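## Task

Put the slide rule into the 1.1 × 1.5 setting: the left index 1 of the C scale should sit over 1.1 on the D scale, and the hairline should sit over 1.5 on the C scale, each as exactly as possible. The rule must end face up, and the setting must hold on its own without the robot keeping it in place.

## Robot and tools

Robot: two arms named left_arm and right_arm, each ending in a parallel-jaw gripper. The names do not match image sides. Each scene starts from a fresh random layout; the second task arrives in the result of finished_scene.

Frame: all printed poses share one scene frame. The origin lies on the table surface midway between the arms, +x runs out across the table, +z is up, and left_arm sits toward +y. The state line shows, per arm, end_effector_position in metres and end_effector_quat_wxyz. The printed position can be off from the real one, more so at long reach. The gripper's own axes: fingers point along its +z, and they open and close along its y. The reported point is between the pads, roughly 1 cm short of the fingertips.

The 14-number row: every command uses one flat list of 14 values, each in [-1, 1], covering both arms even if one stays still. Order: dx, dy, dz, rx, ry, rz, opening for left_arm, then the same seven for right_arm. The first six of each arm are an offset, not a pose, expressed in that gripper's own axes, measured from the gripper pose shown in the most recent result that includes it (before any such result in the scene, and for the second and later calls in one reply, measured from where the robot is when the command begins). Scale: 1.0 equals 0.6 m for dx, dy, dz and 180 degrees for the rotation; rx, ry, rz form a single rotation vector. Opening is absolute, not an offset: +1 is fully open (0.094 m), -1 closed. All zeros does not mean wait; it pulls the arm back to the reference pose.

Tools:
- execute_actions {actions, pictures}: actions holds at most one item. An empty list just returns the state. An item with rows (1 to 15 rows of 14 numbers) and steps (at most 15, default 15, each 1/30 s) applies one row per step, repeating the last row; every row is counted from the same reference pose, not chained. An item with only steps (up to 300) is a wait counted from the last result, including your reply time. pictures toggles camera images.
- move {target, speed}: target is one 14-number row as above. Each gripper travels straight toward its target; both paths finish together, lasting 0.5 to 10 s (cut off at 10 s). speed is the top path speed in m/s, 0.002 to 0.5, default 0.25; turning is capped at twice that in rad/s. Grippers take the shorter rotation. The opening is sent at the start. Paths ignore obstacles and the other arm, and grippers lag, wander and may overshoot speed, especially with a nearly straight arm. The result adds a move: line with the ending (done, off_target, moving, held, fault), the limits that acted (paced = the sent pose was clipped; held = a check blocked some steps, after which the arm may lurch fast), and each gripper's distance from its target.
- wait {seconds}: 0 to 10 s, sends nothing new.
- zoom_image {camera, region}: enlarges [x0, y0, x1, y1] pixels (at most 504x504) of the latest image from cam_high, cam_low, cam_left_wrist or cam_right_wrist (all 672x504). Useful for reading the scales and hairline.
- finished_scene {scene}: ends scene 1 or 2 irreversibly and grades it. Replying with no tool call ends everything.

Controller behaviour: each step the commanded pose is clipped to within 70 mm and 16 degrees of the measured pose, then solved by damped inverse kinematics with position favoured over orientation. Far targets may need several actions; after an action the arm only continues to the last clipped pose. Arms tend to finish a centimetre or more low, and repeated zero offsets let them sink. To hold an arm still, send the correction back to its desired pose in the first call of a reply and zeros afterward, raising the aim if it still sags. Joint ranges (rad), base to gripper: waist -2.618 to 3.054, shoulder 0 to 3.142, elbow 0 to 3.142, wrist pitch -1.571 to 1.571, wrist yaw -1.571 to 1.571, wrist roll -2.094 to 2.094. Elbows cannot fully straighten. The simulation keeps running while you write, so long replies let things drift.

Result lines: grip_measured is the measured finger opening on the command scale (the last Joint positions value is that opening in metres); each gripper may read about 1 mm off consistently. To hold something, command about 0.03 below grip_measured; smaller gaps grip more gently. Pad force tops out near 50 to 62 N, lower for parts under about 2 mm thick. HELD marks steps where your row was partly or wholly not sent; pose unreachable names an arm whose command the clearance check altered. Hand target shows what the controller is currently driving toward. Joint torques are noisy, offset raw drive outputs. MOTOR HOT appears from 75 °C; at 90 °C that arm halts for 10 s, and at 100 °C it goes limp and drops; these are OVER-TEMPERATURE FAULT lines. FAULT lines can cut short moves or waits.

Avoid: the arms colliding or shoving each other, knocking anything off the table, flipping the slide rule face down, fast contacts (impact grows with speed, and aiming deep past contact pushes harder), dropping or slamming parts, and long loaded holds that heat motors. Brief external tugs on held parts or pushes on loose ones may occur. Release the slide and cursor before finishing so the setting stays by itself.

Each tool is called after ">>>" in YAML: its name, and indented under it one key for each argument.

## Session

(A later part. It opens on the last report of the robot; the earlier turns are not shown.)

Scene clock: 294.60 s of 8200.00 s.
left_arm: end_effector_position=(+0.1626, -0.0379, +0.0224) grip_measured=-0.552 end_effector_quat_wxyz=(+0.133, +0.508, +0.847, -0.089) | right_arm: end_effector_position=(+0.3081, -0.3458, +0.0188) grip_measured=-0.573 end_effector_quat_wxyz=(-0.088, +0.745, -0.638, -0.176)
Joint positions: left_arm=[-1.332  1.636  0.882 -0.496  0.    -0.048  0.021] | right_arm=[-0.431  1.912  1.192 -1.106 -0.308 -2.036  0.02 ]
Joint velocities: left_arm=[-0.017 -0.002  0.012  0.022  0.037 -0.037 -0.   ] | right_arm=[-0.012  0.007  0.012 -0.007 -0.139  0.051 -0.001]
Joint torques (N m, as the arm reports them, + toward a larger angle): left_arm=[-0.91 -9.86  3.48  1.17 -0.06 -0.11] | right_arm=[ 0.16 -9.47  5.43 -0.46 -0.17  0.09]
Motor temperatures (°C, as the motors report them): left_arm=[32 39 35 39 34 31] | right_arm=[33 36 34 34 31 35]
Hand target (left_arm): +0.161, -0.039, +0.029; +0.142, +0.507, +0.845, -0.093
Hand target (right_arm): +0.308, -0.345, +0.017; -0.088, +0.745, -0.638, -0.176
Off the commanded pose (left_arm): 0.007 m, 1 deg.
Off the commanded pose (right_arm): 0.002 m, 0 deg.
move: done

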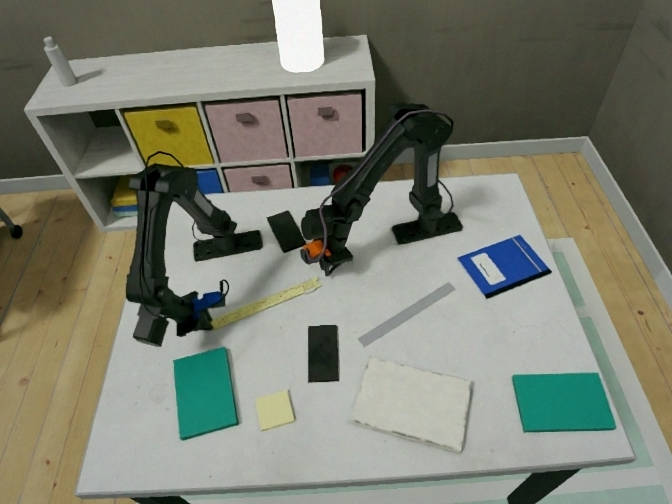

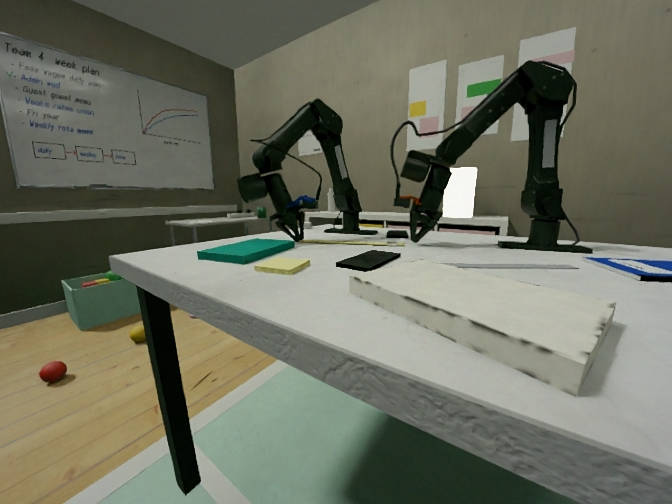

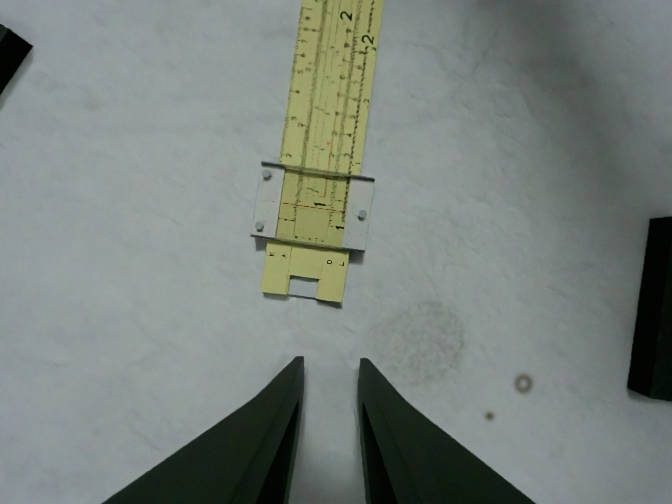

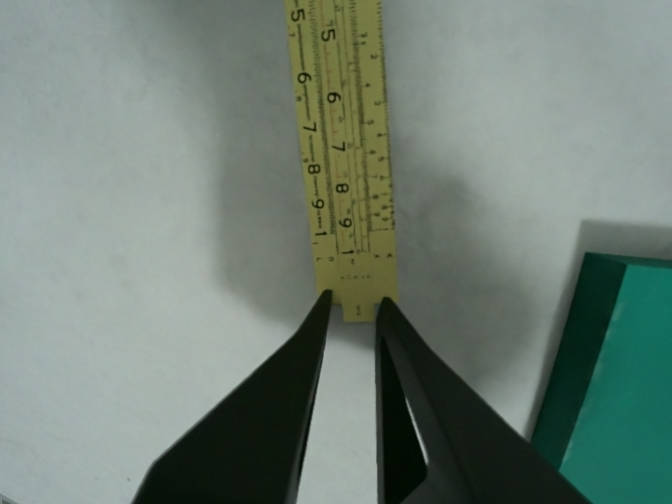

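>>> move:
  target: [-0.028,-0.004,0.02,0,0,0,-0.55,0,0,0.004,0,0,0,-0.57]
  speed: 0.03

Scene clock: 304.00 s of 8200.00 s.
left_arm: end_effector_position=(+0.1679, -0.0485, +0.0146) grip_measured=-0.552 end_effector_quat_wxyz=(+0.127, +0.507, +0.848, -0.084) | right_arm: end_effector_position=(+0.3081, -0.3458, +0.0188) grip_measured=-0.573 end_effector_quat_wxyz=(-0.088, +0.745, -0.638, -0.176)
Joint positions: left_arm=[-1.332  1.705  0.929 -0.489 -0.001 -0.051  0.021] | right_arm=[-0.431  1.912  1.192 -1.106 -0.308 -2.036  0.02 ]
Joint velocities: left_arm=[-0.007  0.017 -0.002 -0.022 -0.037  0.037 -0.001] | right_arm=[ 0.012  0.002 -0.017 -0.007 -0.022 -0.022 -0.   ]
Joint torques (N m, as the arm reports them, + toward a larger angle): left_arm=[-0.42 -6.91  5.32  1.26  0.01 -0.05] | right_arm=[ 0.41 -9.56  5.46 -0.41 -0.17  0.05]
Motor temperatures (°C, as the motors report them): left_arm=[32 39 35 39 34 31] | right_arm=[33 36 34 34 31 35]
Hand target (left_arm): +0.170, -0.056, +0.017; +0.133, +0.508, +0.847, -0.089
Hand target (right_arm): +0.308, -0.345, +0.017; -0.088, +0.745, -0.638, -0.176
Off the commanded pose (left_arm): 0.008 m, 1 deg.
Off the commanded pose (right_arm): 0.002 m, 0 deg.
After step 90, 5.43 s passed at rest.
move: done

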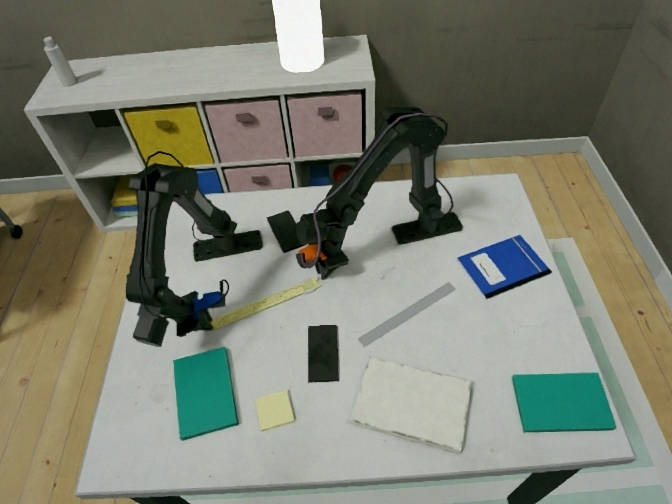

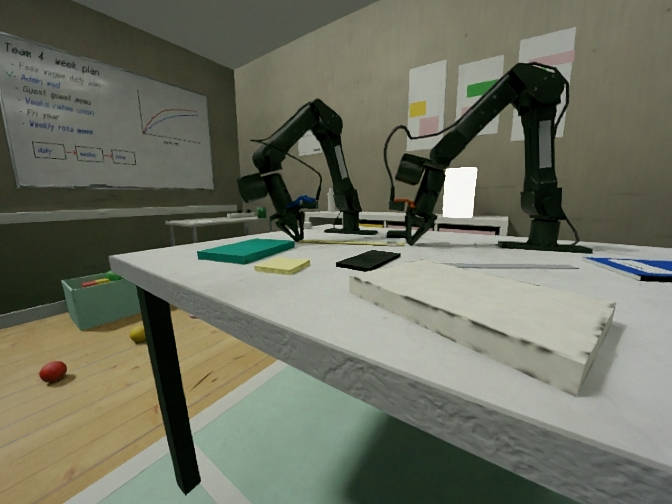

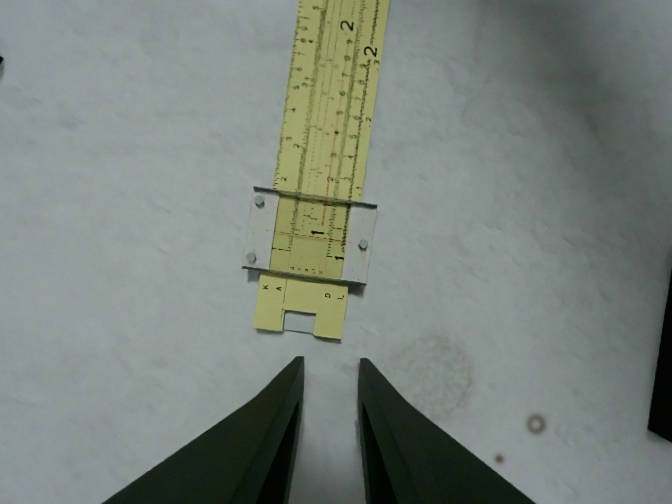

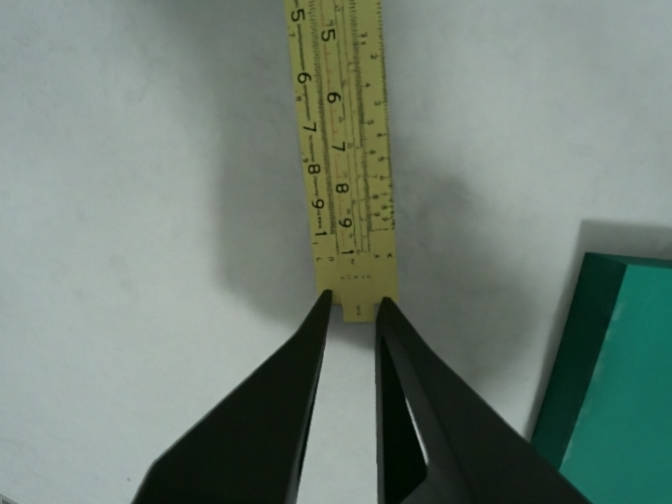

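>>> move:
  target: [-0.033,-0.003,0.007,0,0,0,-0.55,0,0,0.004,0,0,0,-0.57]
  speed: 0.02

Scene clock: 311.90 s of 8200.00 s.
left_arm: end_effector_position=(+0.1745, -0.0624, +0.0150) grip_measured=-0.552 end_effector_quat_wxyz=(+0.126, +0.507, +0.848, -0.084) | right_arm: end_effector_position=(+0.3081, -0.3458, +0.0188) grip_measured=-0.573 end_effector_quat_wxyz=(-0.088, +0.745, -0.638, -0.176)
Joint positions: left_arm=[-1.332  1.759  0.997 -0.503 -0.001 -0.051  0.021] | right_arm=[-0.431  1.912  1.192 -1.106 -0.308 -2.036  0.02 ]
Joint velocities: left_arm=[ 0.002 -0.007 -0.007 -0.007  0.037 -0.007  0.001] | right_arm=[-0.017 -0.007 -0.017  0.007  0.007  0.007 -0.   ]
Joint torques (N m, as the arm reports them, + toward a larger angle): left_arm=[-0.19 -7.68  5.53  1.07 -0.02 -0.05] | right_arm=[ 0.31 -9.71  5.41 -0.45 -0.19 -0.01]
Motor temperatures (°C, as the motors report them): left_arm=[32 39 35 39 34 31] | right_arm=[33 36 34 34 31 35]
Hand target (left_arm): +0.176, -0.067, +0.017; +0.127, +0.507, +0.848, -0.084
Hand target (right_arm): +0.308, -0.345, +0.017; -0.088, +0.745, -0.638, -0.176
Off the commanded pose (left_arm): 0.005 m, 0 deg.
Off the commanded pose (right_arm): 0.002 m, 0 deg.
After step 90, 3.67 s passed at rest.
move: done

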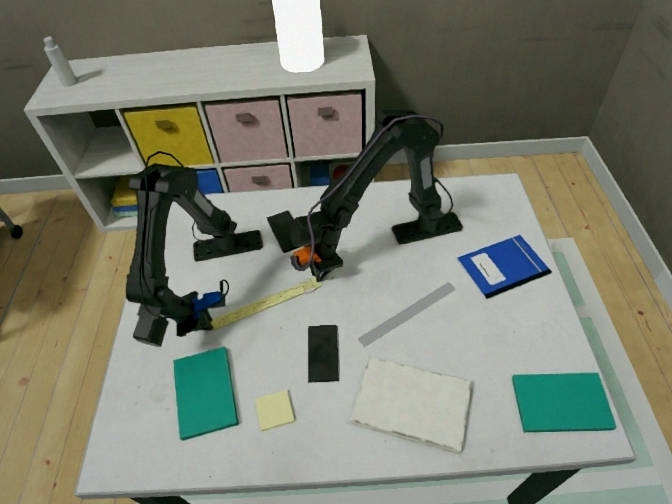

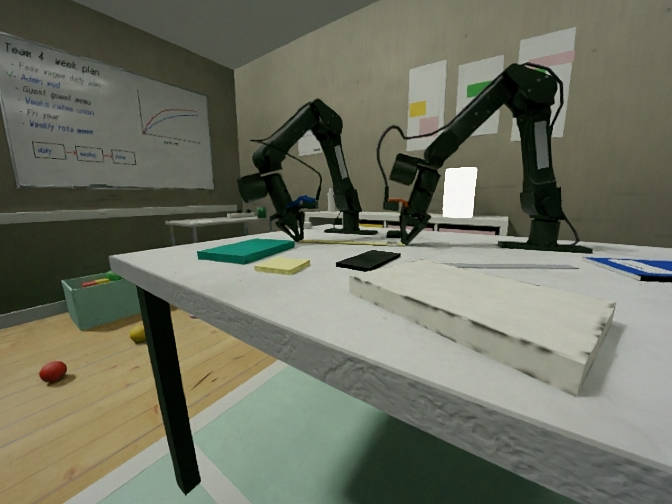

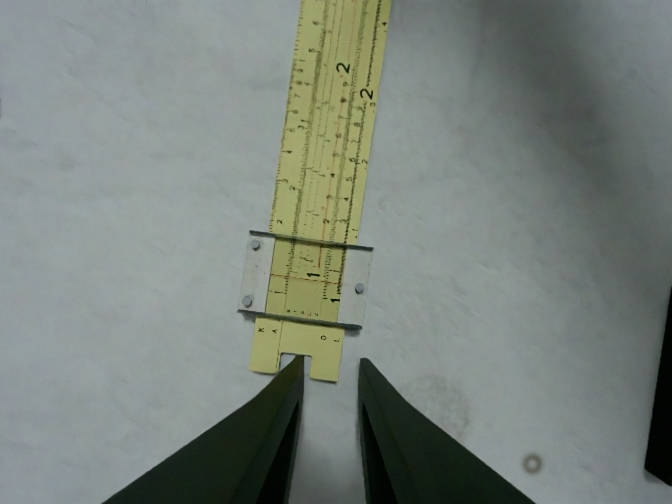

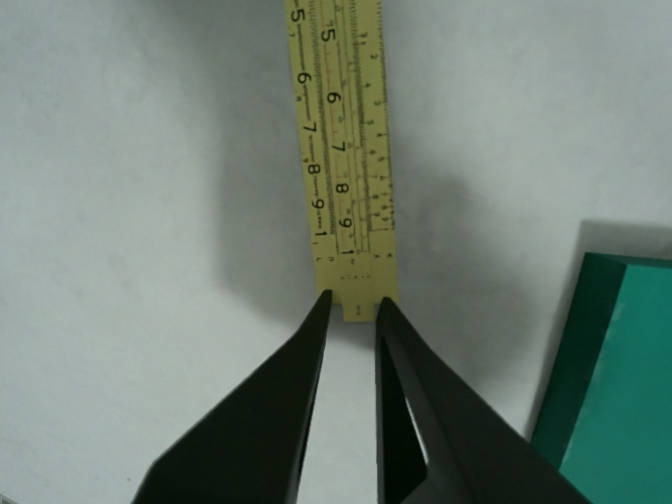

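>>> move:
  target: [-0.019,0,0.005,0,0,0,-0.51,0,0,0.004,0,0,0,-0.57]
  speed: 0.01

>>> zoom_image:
  camera: "cam_left_wrist"
  region: [260, 220, 370, 340]

Scene clock: 316.37 s of 8200.00 s.
left_arm: end_effector_position=(+0.1747, -0.0633, +0.0150) grip_measured=-0.512 end_effector_quat_wxyz=(+0.117, +0.508, +0.850, -0.078) | right_arm: end_effector_position=(+0.3081, -0.3458, +0.0188) grip_measured=-0.573 end_effector_quat_wxyz=(-0.088, +0.745, -0.638, -0.176)
Joint positions: left_arm=[-1.332  1.778  1.026 -0.537 -0.    -0.051  0.023] | right_arm=[-0.431  1.912  1.192 -1.106 -0.308 -2.036  0.02 ]
Joint velocities: left_arm=[-0.012 -0.007  0.017  0.051  0.007  0.081 -0.001] | right_arm=[-0.007  0.007 -0.002 -0.022 -0.037 -0.022  0.   ]
Joint torques (N m, as the arm reports them, + toward a larger angle): left_arm=[ 0.3  -7.16  5.56  1.34  0.    0.  ] | right_arm=[ 0.23 -9.29  5.41 -0.45 -0.15  0.01]
Motor temperatures (°C, as the motors report them): left_arm=[32 39 35 39 34 31] | right_arm=[33 36 34 34 31 35]
Hand target (left_arm): +0.180, -0.072, +0.016; +0.127, +0.507, +0.848, -0.084
Hand target (right_arm): +0.308, -0.345, +0.017; -0.088, +0.745, -0.638, -0.176
Off the commanded pose (left_arm): 0.011 m, 1 deg.
Off the commanded pose (right_arm): 0.002 m, 0 deg.
After step 90, 0.07 s passed at rest.
move: off_target (left_arm)

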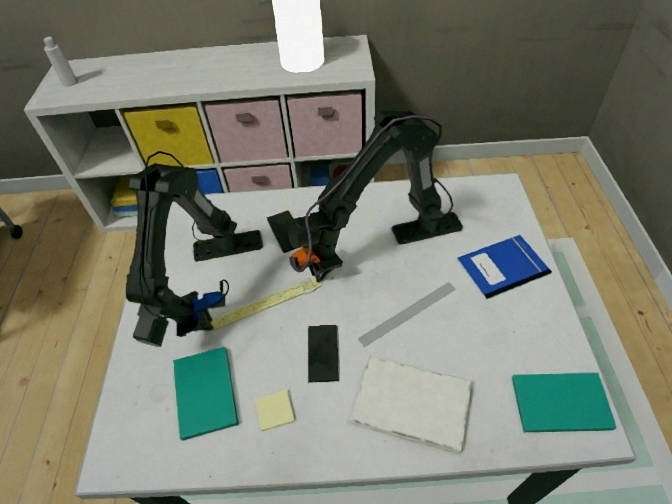

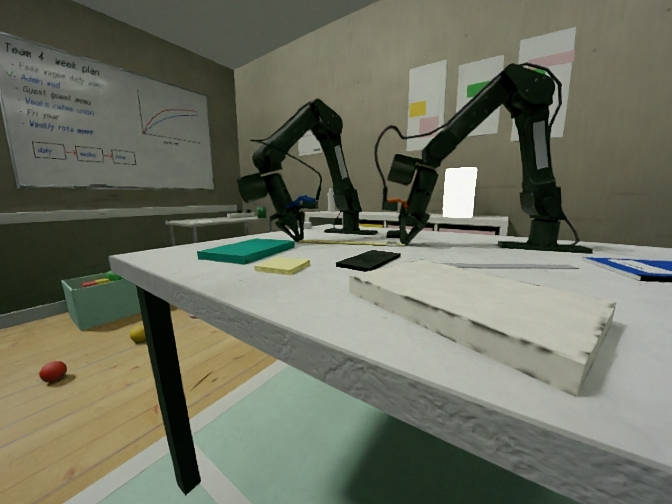

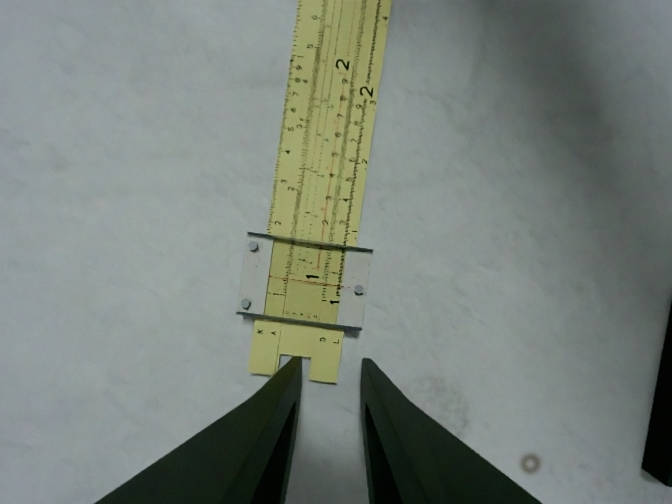

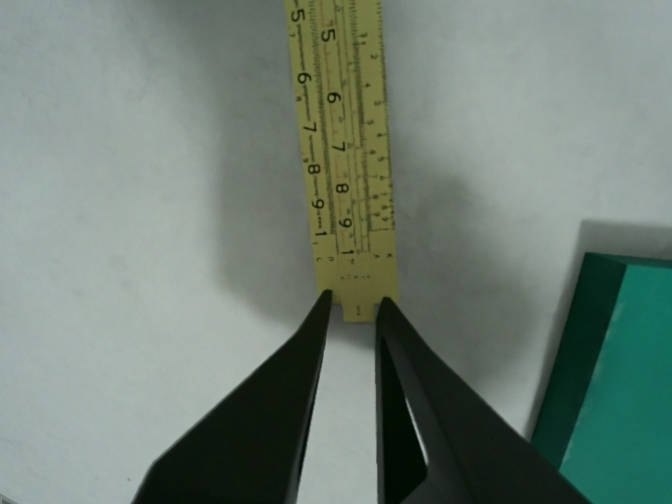

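Region (260, 220, 370, 340) of cam_left_wrist's 672x504 image, scaled by 4.200, with more detail than that image has; it fills the left 462 columns of this view, and the rest is white.

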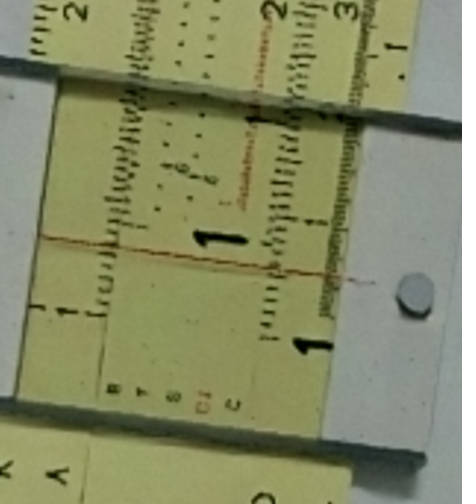

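>>> execute_actions:
  actions: []

Scene clock: 329.03 s of 8200.00 s.
left_arm: end_effector_position=(+0.1747, -0.0633, +0.0150) grip_measured=-0.512 end_effector_quat_wxyz=(+0.117, +0.508, +0.850, -0.078) | right_arm: end_effector_position=(+0.3081, -0.3458, +0.0188) grip_measured=-0.573 end_effector_quat_wxyz=(-0.088, +0.745, -0.638, -0.176)
Joint positions: left_arm=[-1.332  1.778  1.026 -0.537 -0.    -0.051  0.023] | right_arm=[-0.431  1.912  1.192 -1.106 -0.308 -2.036  0.02 ]
Joint velocities: left_arm=[-0.017  0.002  0.002  0.022 -0.066 -0.022  0.   ] | right_arm=[ 0.002  0.007 -0.002 -0.022 -0.037  0.051 -0.001]
Joint torques (N m, as the arm reports them, + toward a larger angle): left_arm=[ 0.25 -7.44  5.41  1.31 -0.01 -0.01] | right_arm=[ 0.18 -9.43  5.55 -0.44 -0.15  0.02]
Motor temperatures (°C, as the motors report them): left_arm=[32 39 35 39 34 31] | right_arm=[33 36 34 34 31 35]
Hand target (left_arm): +0.180, -0.072, +0.016; +0.127, +0.507, +0.848, -0.084
Hand target (right_arm): +0.308, -0.345, +0.017; -0.088, +0.745, -0.638, -0.176
Off the commanded pose (left_arm): 0.011 m, 1 deg.
Off the commanded pose (right_arm): 0.002 m, 0 deg.
Steps of this call (steps 1 to 90: nothing new was sent; then 9.67 s passed at rest). Readings (end_effector_position):
1: left_arm (+0.1747, -0.0633, +0.0150) | right_arm (+0.3081, -0.3458, +0.0188)
2: left_arm (+0.1747, -0.0633, +0.0150) | right_arm (+0.3081, -0.3458, +0.0188)
4: left_arm (+0.1747, -0.0633, +0.0150) | right_arm (+0.3081, -0.3458, +0.0188)
8: left_arm (+0.1747, -0.0633, +0.0150) | right_arm (+0.3081, -0.3458, +0.0188)
90: the state above

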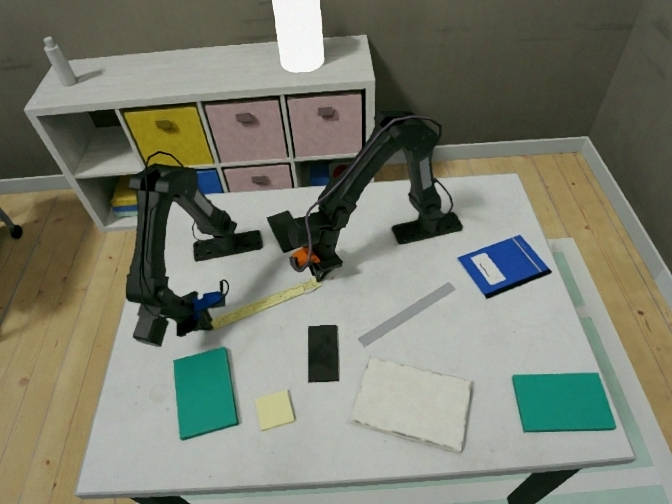

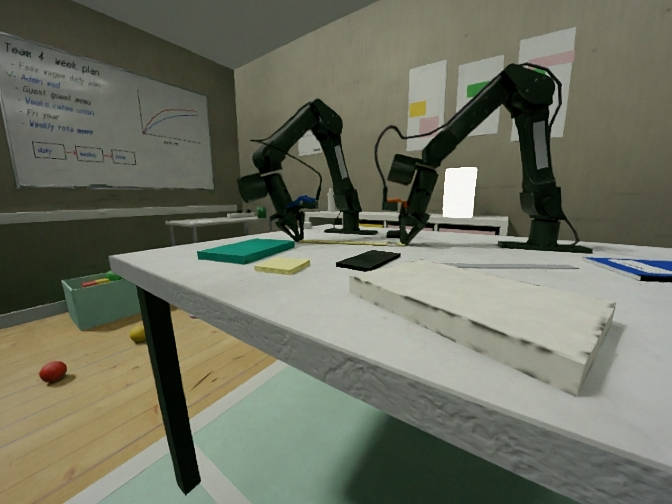

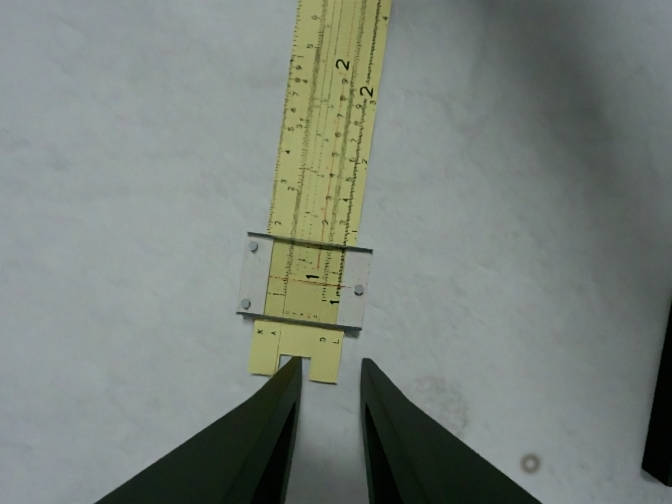

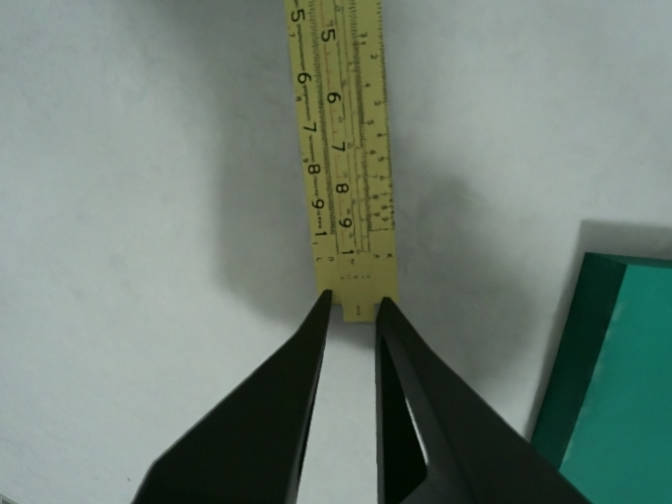

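>>> move:
  target: [-0.025,0,0.005,0,-0.01,0,-0.51,0,0,0.004,0,0,0,-0.57]
  speed: 0.01

>>> zoom_image:
  camera: "cam_left_wrist"
  region: [260,220,380,340]

Scene clock: 332.60 s of 8200.00 s.
left_arm: end_effector_position=(+0.1747, -0.0634, +0.0148) grip_measured=-0.512 end_effector_quat_wxyz=(+0.114, +0.508, +0.850, -0.076) | right_arm: end_effector_position=(+0.3081, -0.3458, +0.0188) grip_measured=-0.573 end_effector_quat_wxyz=(-0.088, +0.745, -0.638, -0.176)
Joint positions: left_arm=[-1.332  1.783  1.034 -0.546 -0.    -0.051  0.023] | right_arm=[-0.431  1.912  1.192 -1.106 -0.308 -2.036  0.02 ]
Joint velocities: left_arm=[-0.012 -0.007  0.002  0.007 -0.007 -0.037 -0.   ] | right_arm=[-0.002  0.002  0.007 -0.066  0.022  0.022  0.   ]
Joint torques (N m, as the arm reports them, + toward a larger angle): left_arm=[ 0.25 -7.12  5.58  1.46  0.    0.01] | right_arm=[ 0.23 -9.62  5.55 -0.46 -0.21  0.04]
Motor temperatures (°C, as the motors report them): left_arm=[32 39 35 39 34 31] | right_arm=[33 36 34 34 31 35]
Hand target (left_arm): +0.182, -0.076, +0.017; +0.130, +0.507, +0.848, -0.086
Hand target (right_arm): +0.308, -0.345, +0.017; -0.088, +0.745, -0.638, -0.176
Off the commanded pose (left_arm): 0.015 m, 2 deg.
Off the commanded pose (right_arm): 0.002 m, 0 deg.
move: off_target (left_arm)

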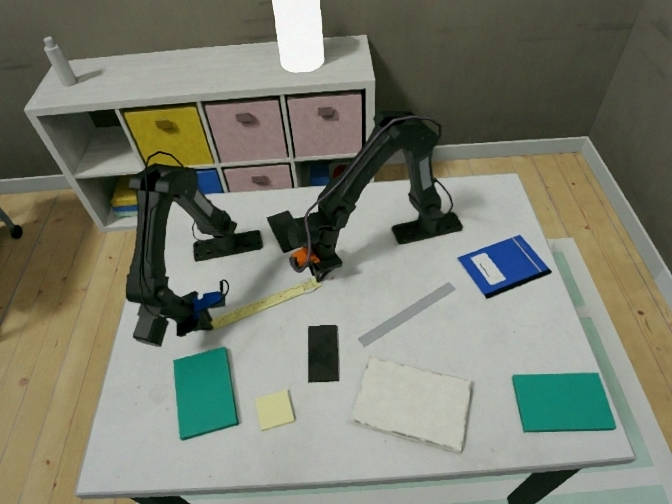

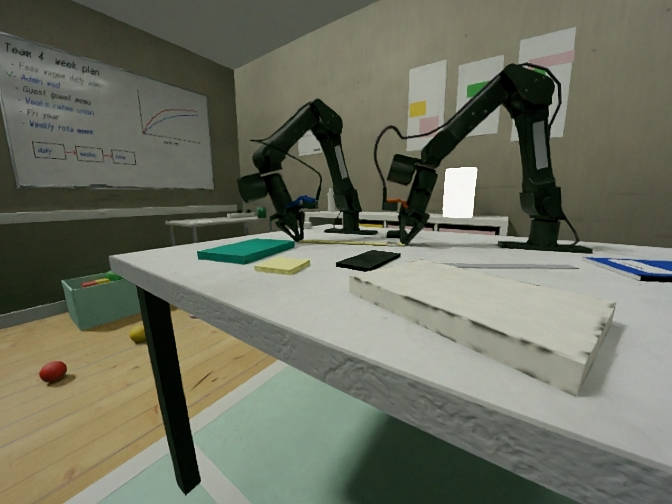

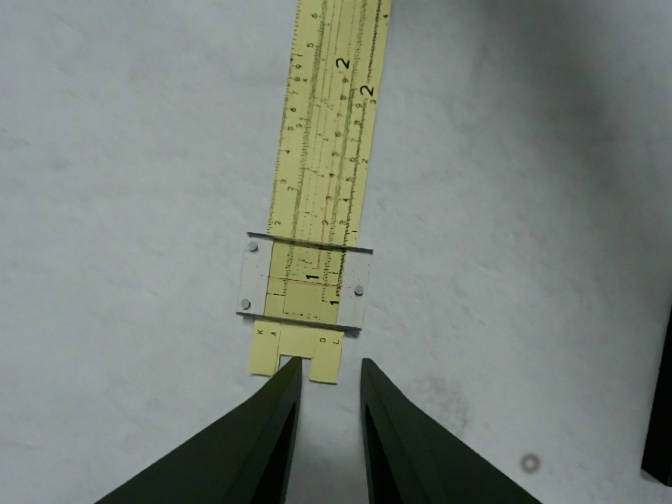

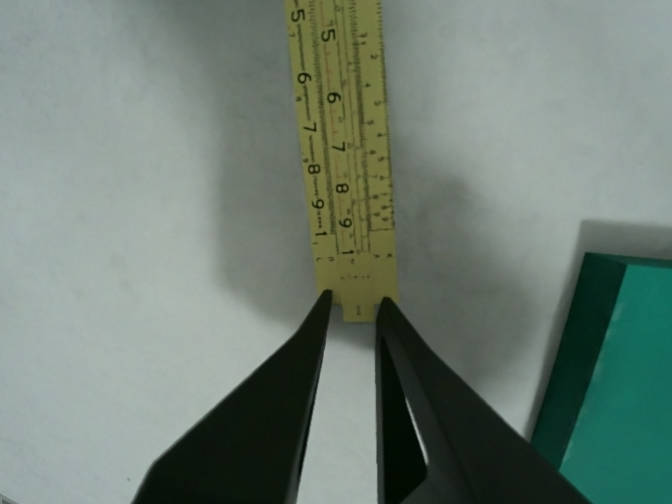

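Region (260, 220, 380, 340) of cam_left_wrist's 672x504 image, scaled by 4.200, with more detail than that image has.

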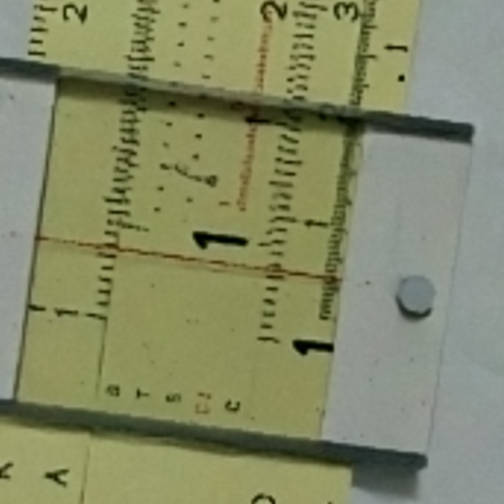

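>>> move:
  target: [-0.038,0,0.008,0,-0.01,0,-0.51,0,0,0.004,0,0,0,-0.57]
  speed: 0.01

>>> zoom_image:
  camera: "cam_left_wrist"
  region: [260,220,380,340]

Scene clock: 343.17 s of 8200.00 s.
left_arm: end_effector_position=(+0.1750, -0.0639, +0.0149) grip_measured=-0.512 end_effector_quat_wxyz=(+0.101, +0.510, +0.852, -0.067) | right_arm: end_effector_position=(+0.3081, -0.3458, +0.0188) grip_measured=-0.573 end_effector_quat_wxyz=(-0.088, +0.745, -0.638, -0.176)
Joint positions: left_arm=[-1.332  1.808  1.075 -0.595 -0.    -0.051  0.023] | right_arm=[-0.431  1.912  1.192 -1.106 -0.308 -2.036  0.02 ]
Joint velocities: left_arm=[ 0.002  0.022  0.012  0.066 -0.051  0.037 -0.   ] | right_arm=[-0.027  0.002 -0.022 -0.007 -0.11  -0.066  0.   ]
Joint torques (N m, as the arm reports them, + toward a larger angle): left_arm=[ 0.32 -7.14  5.82  1.65  0.    0.04] | right_arm=[ 0.25 -9.41  5.55 -0.47 -0.16 -0.02]
Motor temperatures (°C, as the motors report them): left_arm=[32 38 35 40 34 31] | right_arm=[33 36 34 34 31 35]
Hand target (left_arm): +0.186, -0.083, +0.018; +0.128, +0.507, +0.848, -0.084
Hand target (right_arm): +0.308, -0.345, +0.017; -0.088, +0.745, -0.638, -0.176
Off the commanded pose (left_arm): 0.023 m, 4 deg.
Off the commanded pose (right_arm): 0.002 m, 0 deg.
After step 90, 5.00 s passed at rest.
move: off_target (left_arm)

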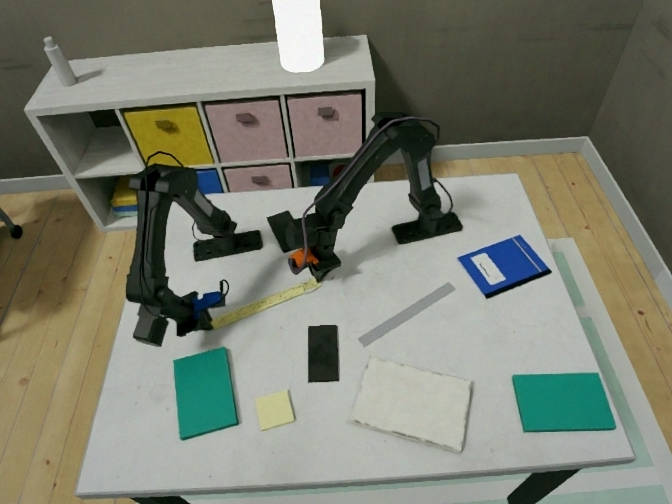

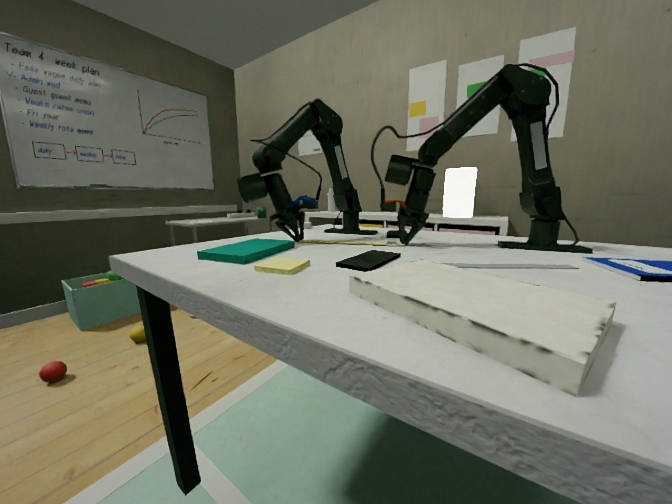

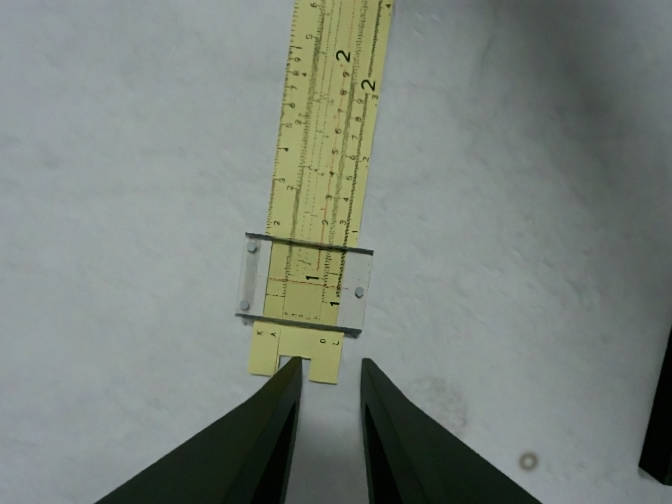

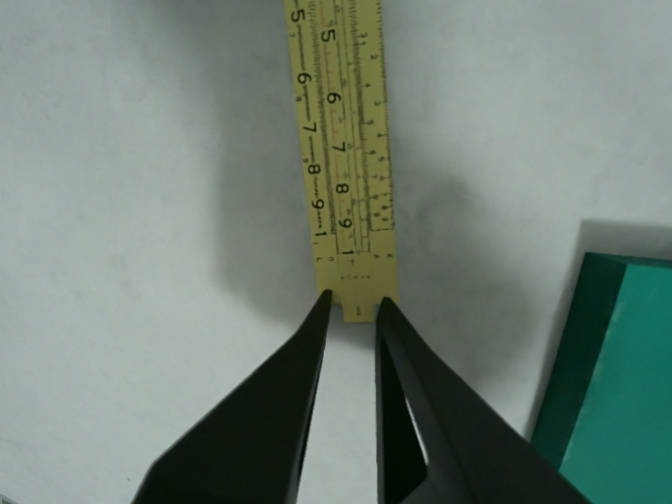

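Region (260, 220, 380, 340) of cam_left_wrist's 672x504 image, scaled by 4.200, with more detail than that image has.

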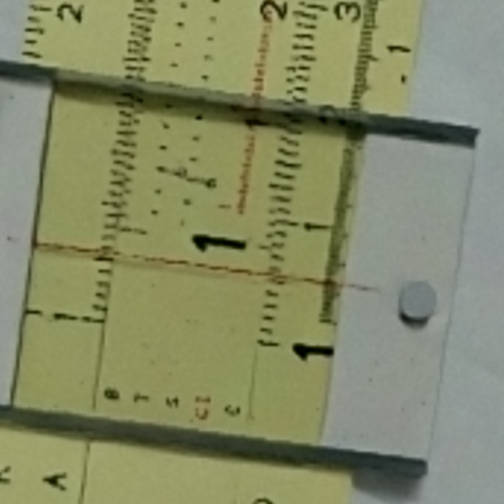

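>>> move:
  target: [0.025,0,-0.02,0,0,0,-0.51,0,0,0.004,0,0,0,-0.57]
  speed: 0.03

>>> zoom_image:
  camera: "cam_left_wrist"
  region: [220,230,400,410]

>>> zoom_image:
  camera: "cam_right_wrist"
  region: [290,240,430,380]

Scene clock: 348.77 s of 8200.00 s.
left_arm: end_effector_position=(+0.1680, -0.0491, +0.0149) grip_measured=-0.512 end_effector_quat_wxyz=(+0.094, +0.510, +0.853, -0.063) | right_arm: end_effector_position=(+0.3081, -0.3458, +0.0188) grip_measured=-0.573 end_effector_quat_wxyz=(-0.088, +0.745, -0.638, -0.176)
Joint positions: left_arm=[-1.332  1.763  1.024 -0.605 -0.    -0.051  0.023] | right_arm=[-0.431  1.912  1.192 -1.106 -0.308 -2.036  0.02 ]
Joint velocities: left_arm=[ 0.012 -0.007  0.002  0.007 -0.007  0.051 -0.001] | right_arm=[ 0.002 -0.002 -0.022 -0.037  0.066  0.022  0.   ]
Joint torques (N m, as the arm reports them, + toward a larger angle): left_arm=[ -0.24 -11.19   3.37   0.92   0.01  -0.07] | right_arm=[ 0.26 -9.52  5.12 -0.47 -0.17  0.01]
Motor temperatures (°C, as the motors report them): left_arm=[32 39 35 40 34 31] | right_arm=[33 36 34 34 31 35]
Hand target (left_arm): +0.167, -0.049, +0.023; +0.101, +0.510, +0.852, -0.068
Hand target (right_arm): +0.308, -0.345, +0.017; -0.088, +0.745, -0.638, -0.176
Off the commanded pose (left_arm): 0.008 m, 1 deg.
Off the commanded pose (right_arm): 0.002 m, 0 deg.
After step 90, 1.67 s passed at rest.
move: done

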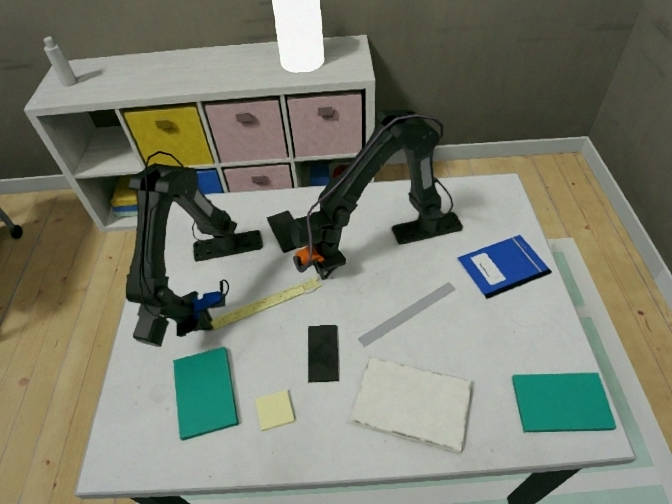

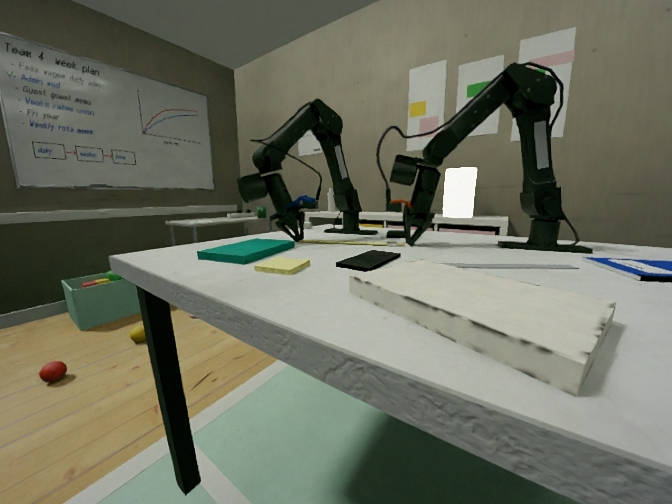

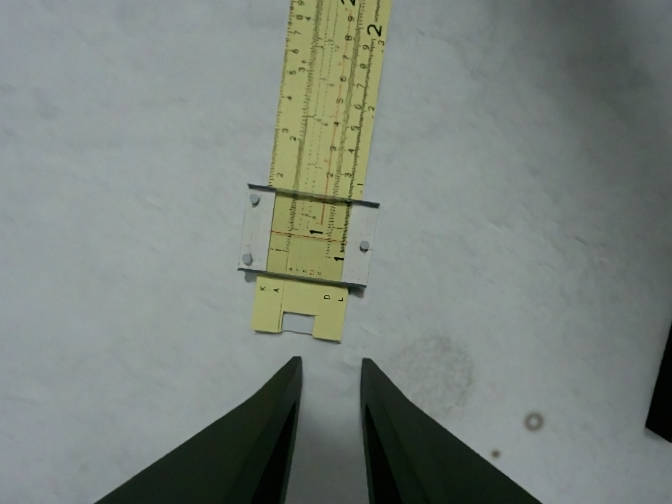

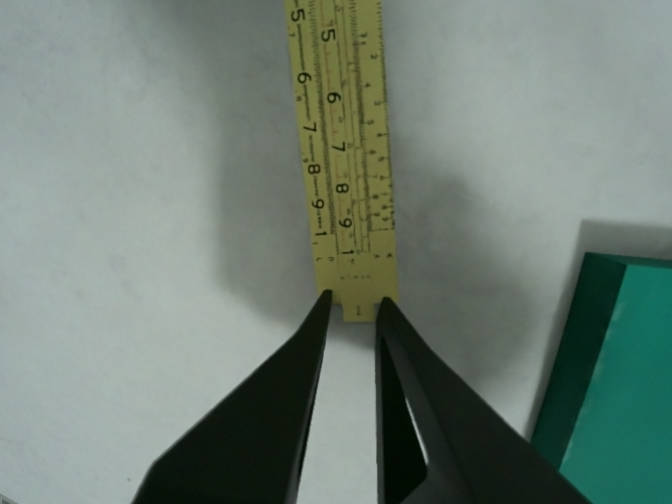

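Region (220, 230, 400, 410) of cam_left_wrist's 672x504 image, scaled by 2.800, with more detail than that image has.

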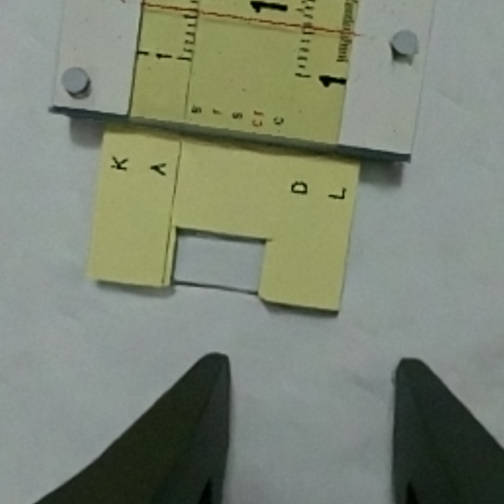

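Region (290, 240, 430, 380) of cam_right_wrist's 672x504 image, scaled by 3.600, with more detail than that image has.

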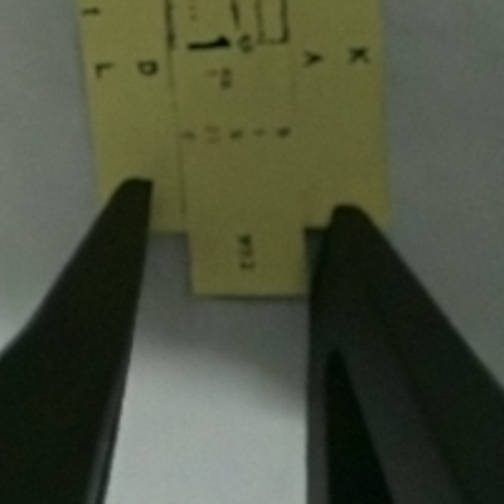

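>>> move:
  target: [0,-0.005,-0.012,0,0.045,0,-0.51,0,0,0.004,0,0,0,-0.57]
  speed: 0.03

Scene clock: 357.67 s of 8200.00 s.
left_arm: end_effector_position=(+0.1641, -0.0421, +0.0165) grip_measured=-0.512 end_effector_quat_wxyz=(+0.030, +0.513, +0.858, -0.022) | right_arm: end_effector_position=(+0.3081, -0.3458, +0.0188) grip_measured=-0.573 end_effector_quat_wxyz=(-0.088, +0.745, -0.638, -0.176)
Joint positions: left_arm=[-1.332  1.853  1.172 -0.816  0.003 -0.051  0.023] | right_arm=[-0.431  1.912  1.192 -1.106 -0.308 -2.036  0.02 ]
Joint velocities: left_arm=[-0.002 -0.007 -0.017 -0.051  0.051  0.007  0.   ] | right_arm=[ 0.027 -0.002 -0.002  0.037  0.022  0.007 -0.   ]
Joint torques (N m, as the arm reports them, + toward a larger angle): left_arm=[-0.32 -9.3   5.61  0.62  0.12 -0.02] | right_arm=[ 0.13 -9.56  5.51 -0.45 -0.15  0.02]
Motor temperatures (°C, as the motors report them): left_arm=[32 39 35 39 34 31] | right_arm=[33 36 34 34 31 35]
Hand target (left_arm): +0.165, -0.049, +0.022; +0.033, +0.514, +0.857, -0.028
Hand target (right_arm): +0.308, -0.345, +0.017; -0.088, +0.745, -0.638, -0.176
Off the commanded pose (left_arm): 0.009 m, 1 deg.
Off the commanded pose (right_arm): 0.002 m, 0 deg.
After step 90, 3.30 s passed at rest.
move: done

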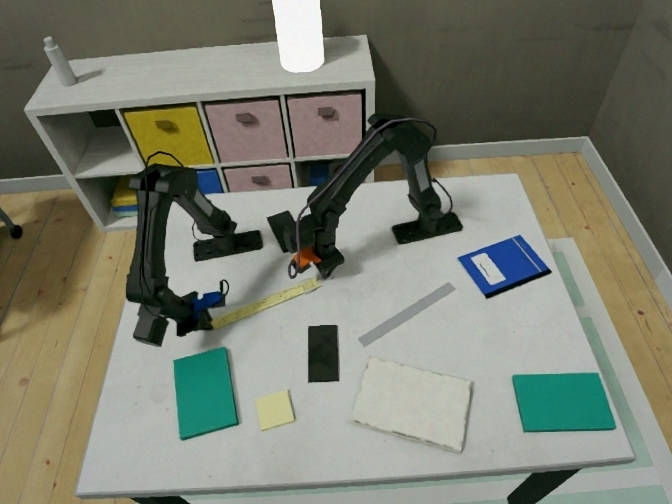

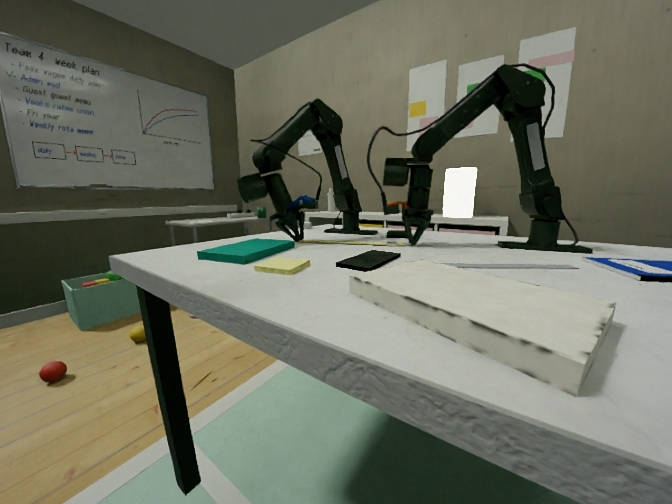

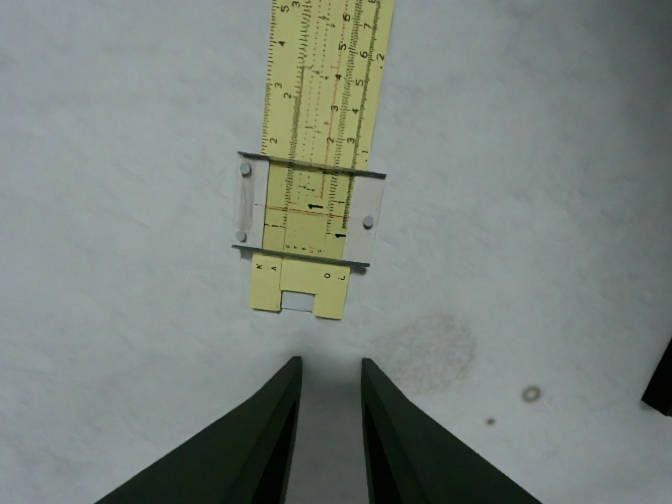

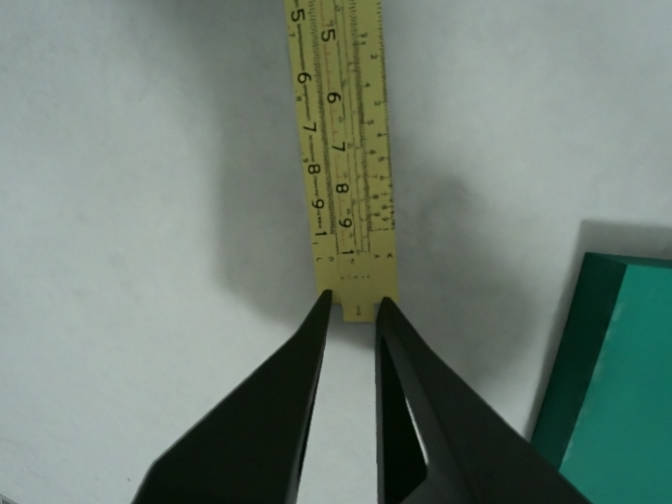

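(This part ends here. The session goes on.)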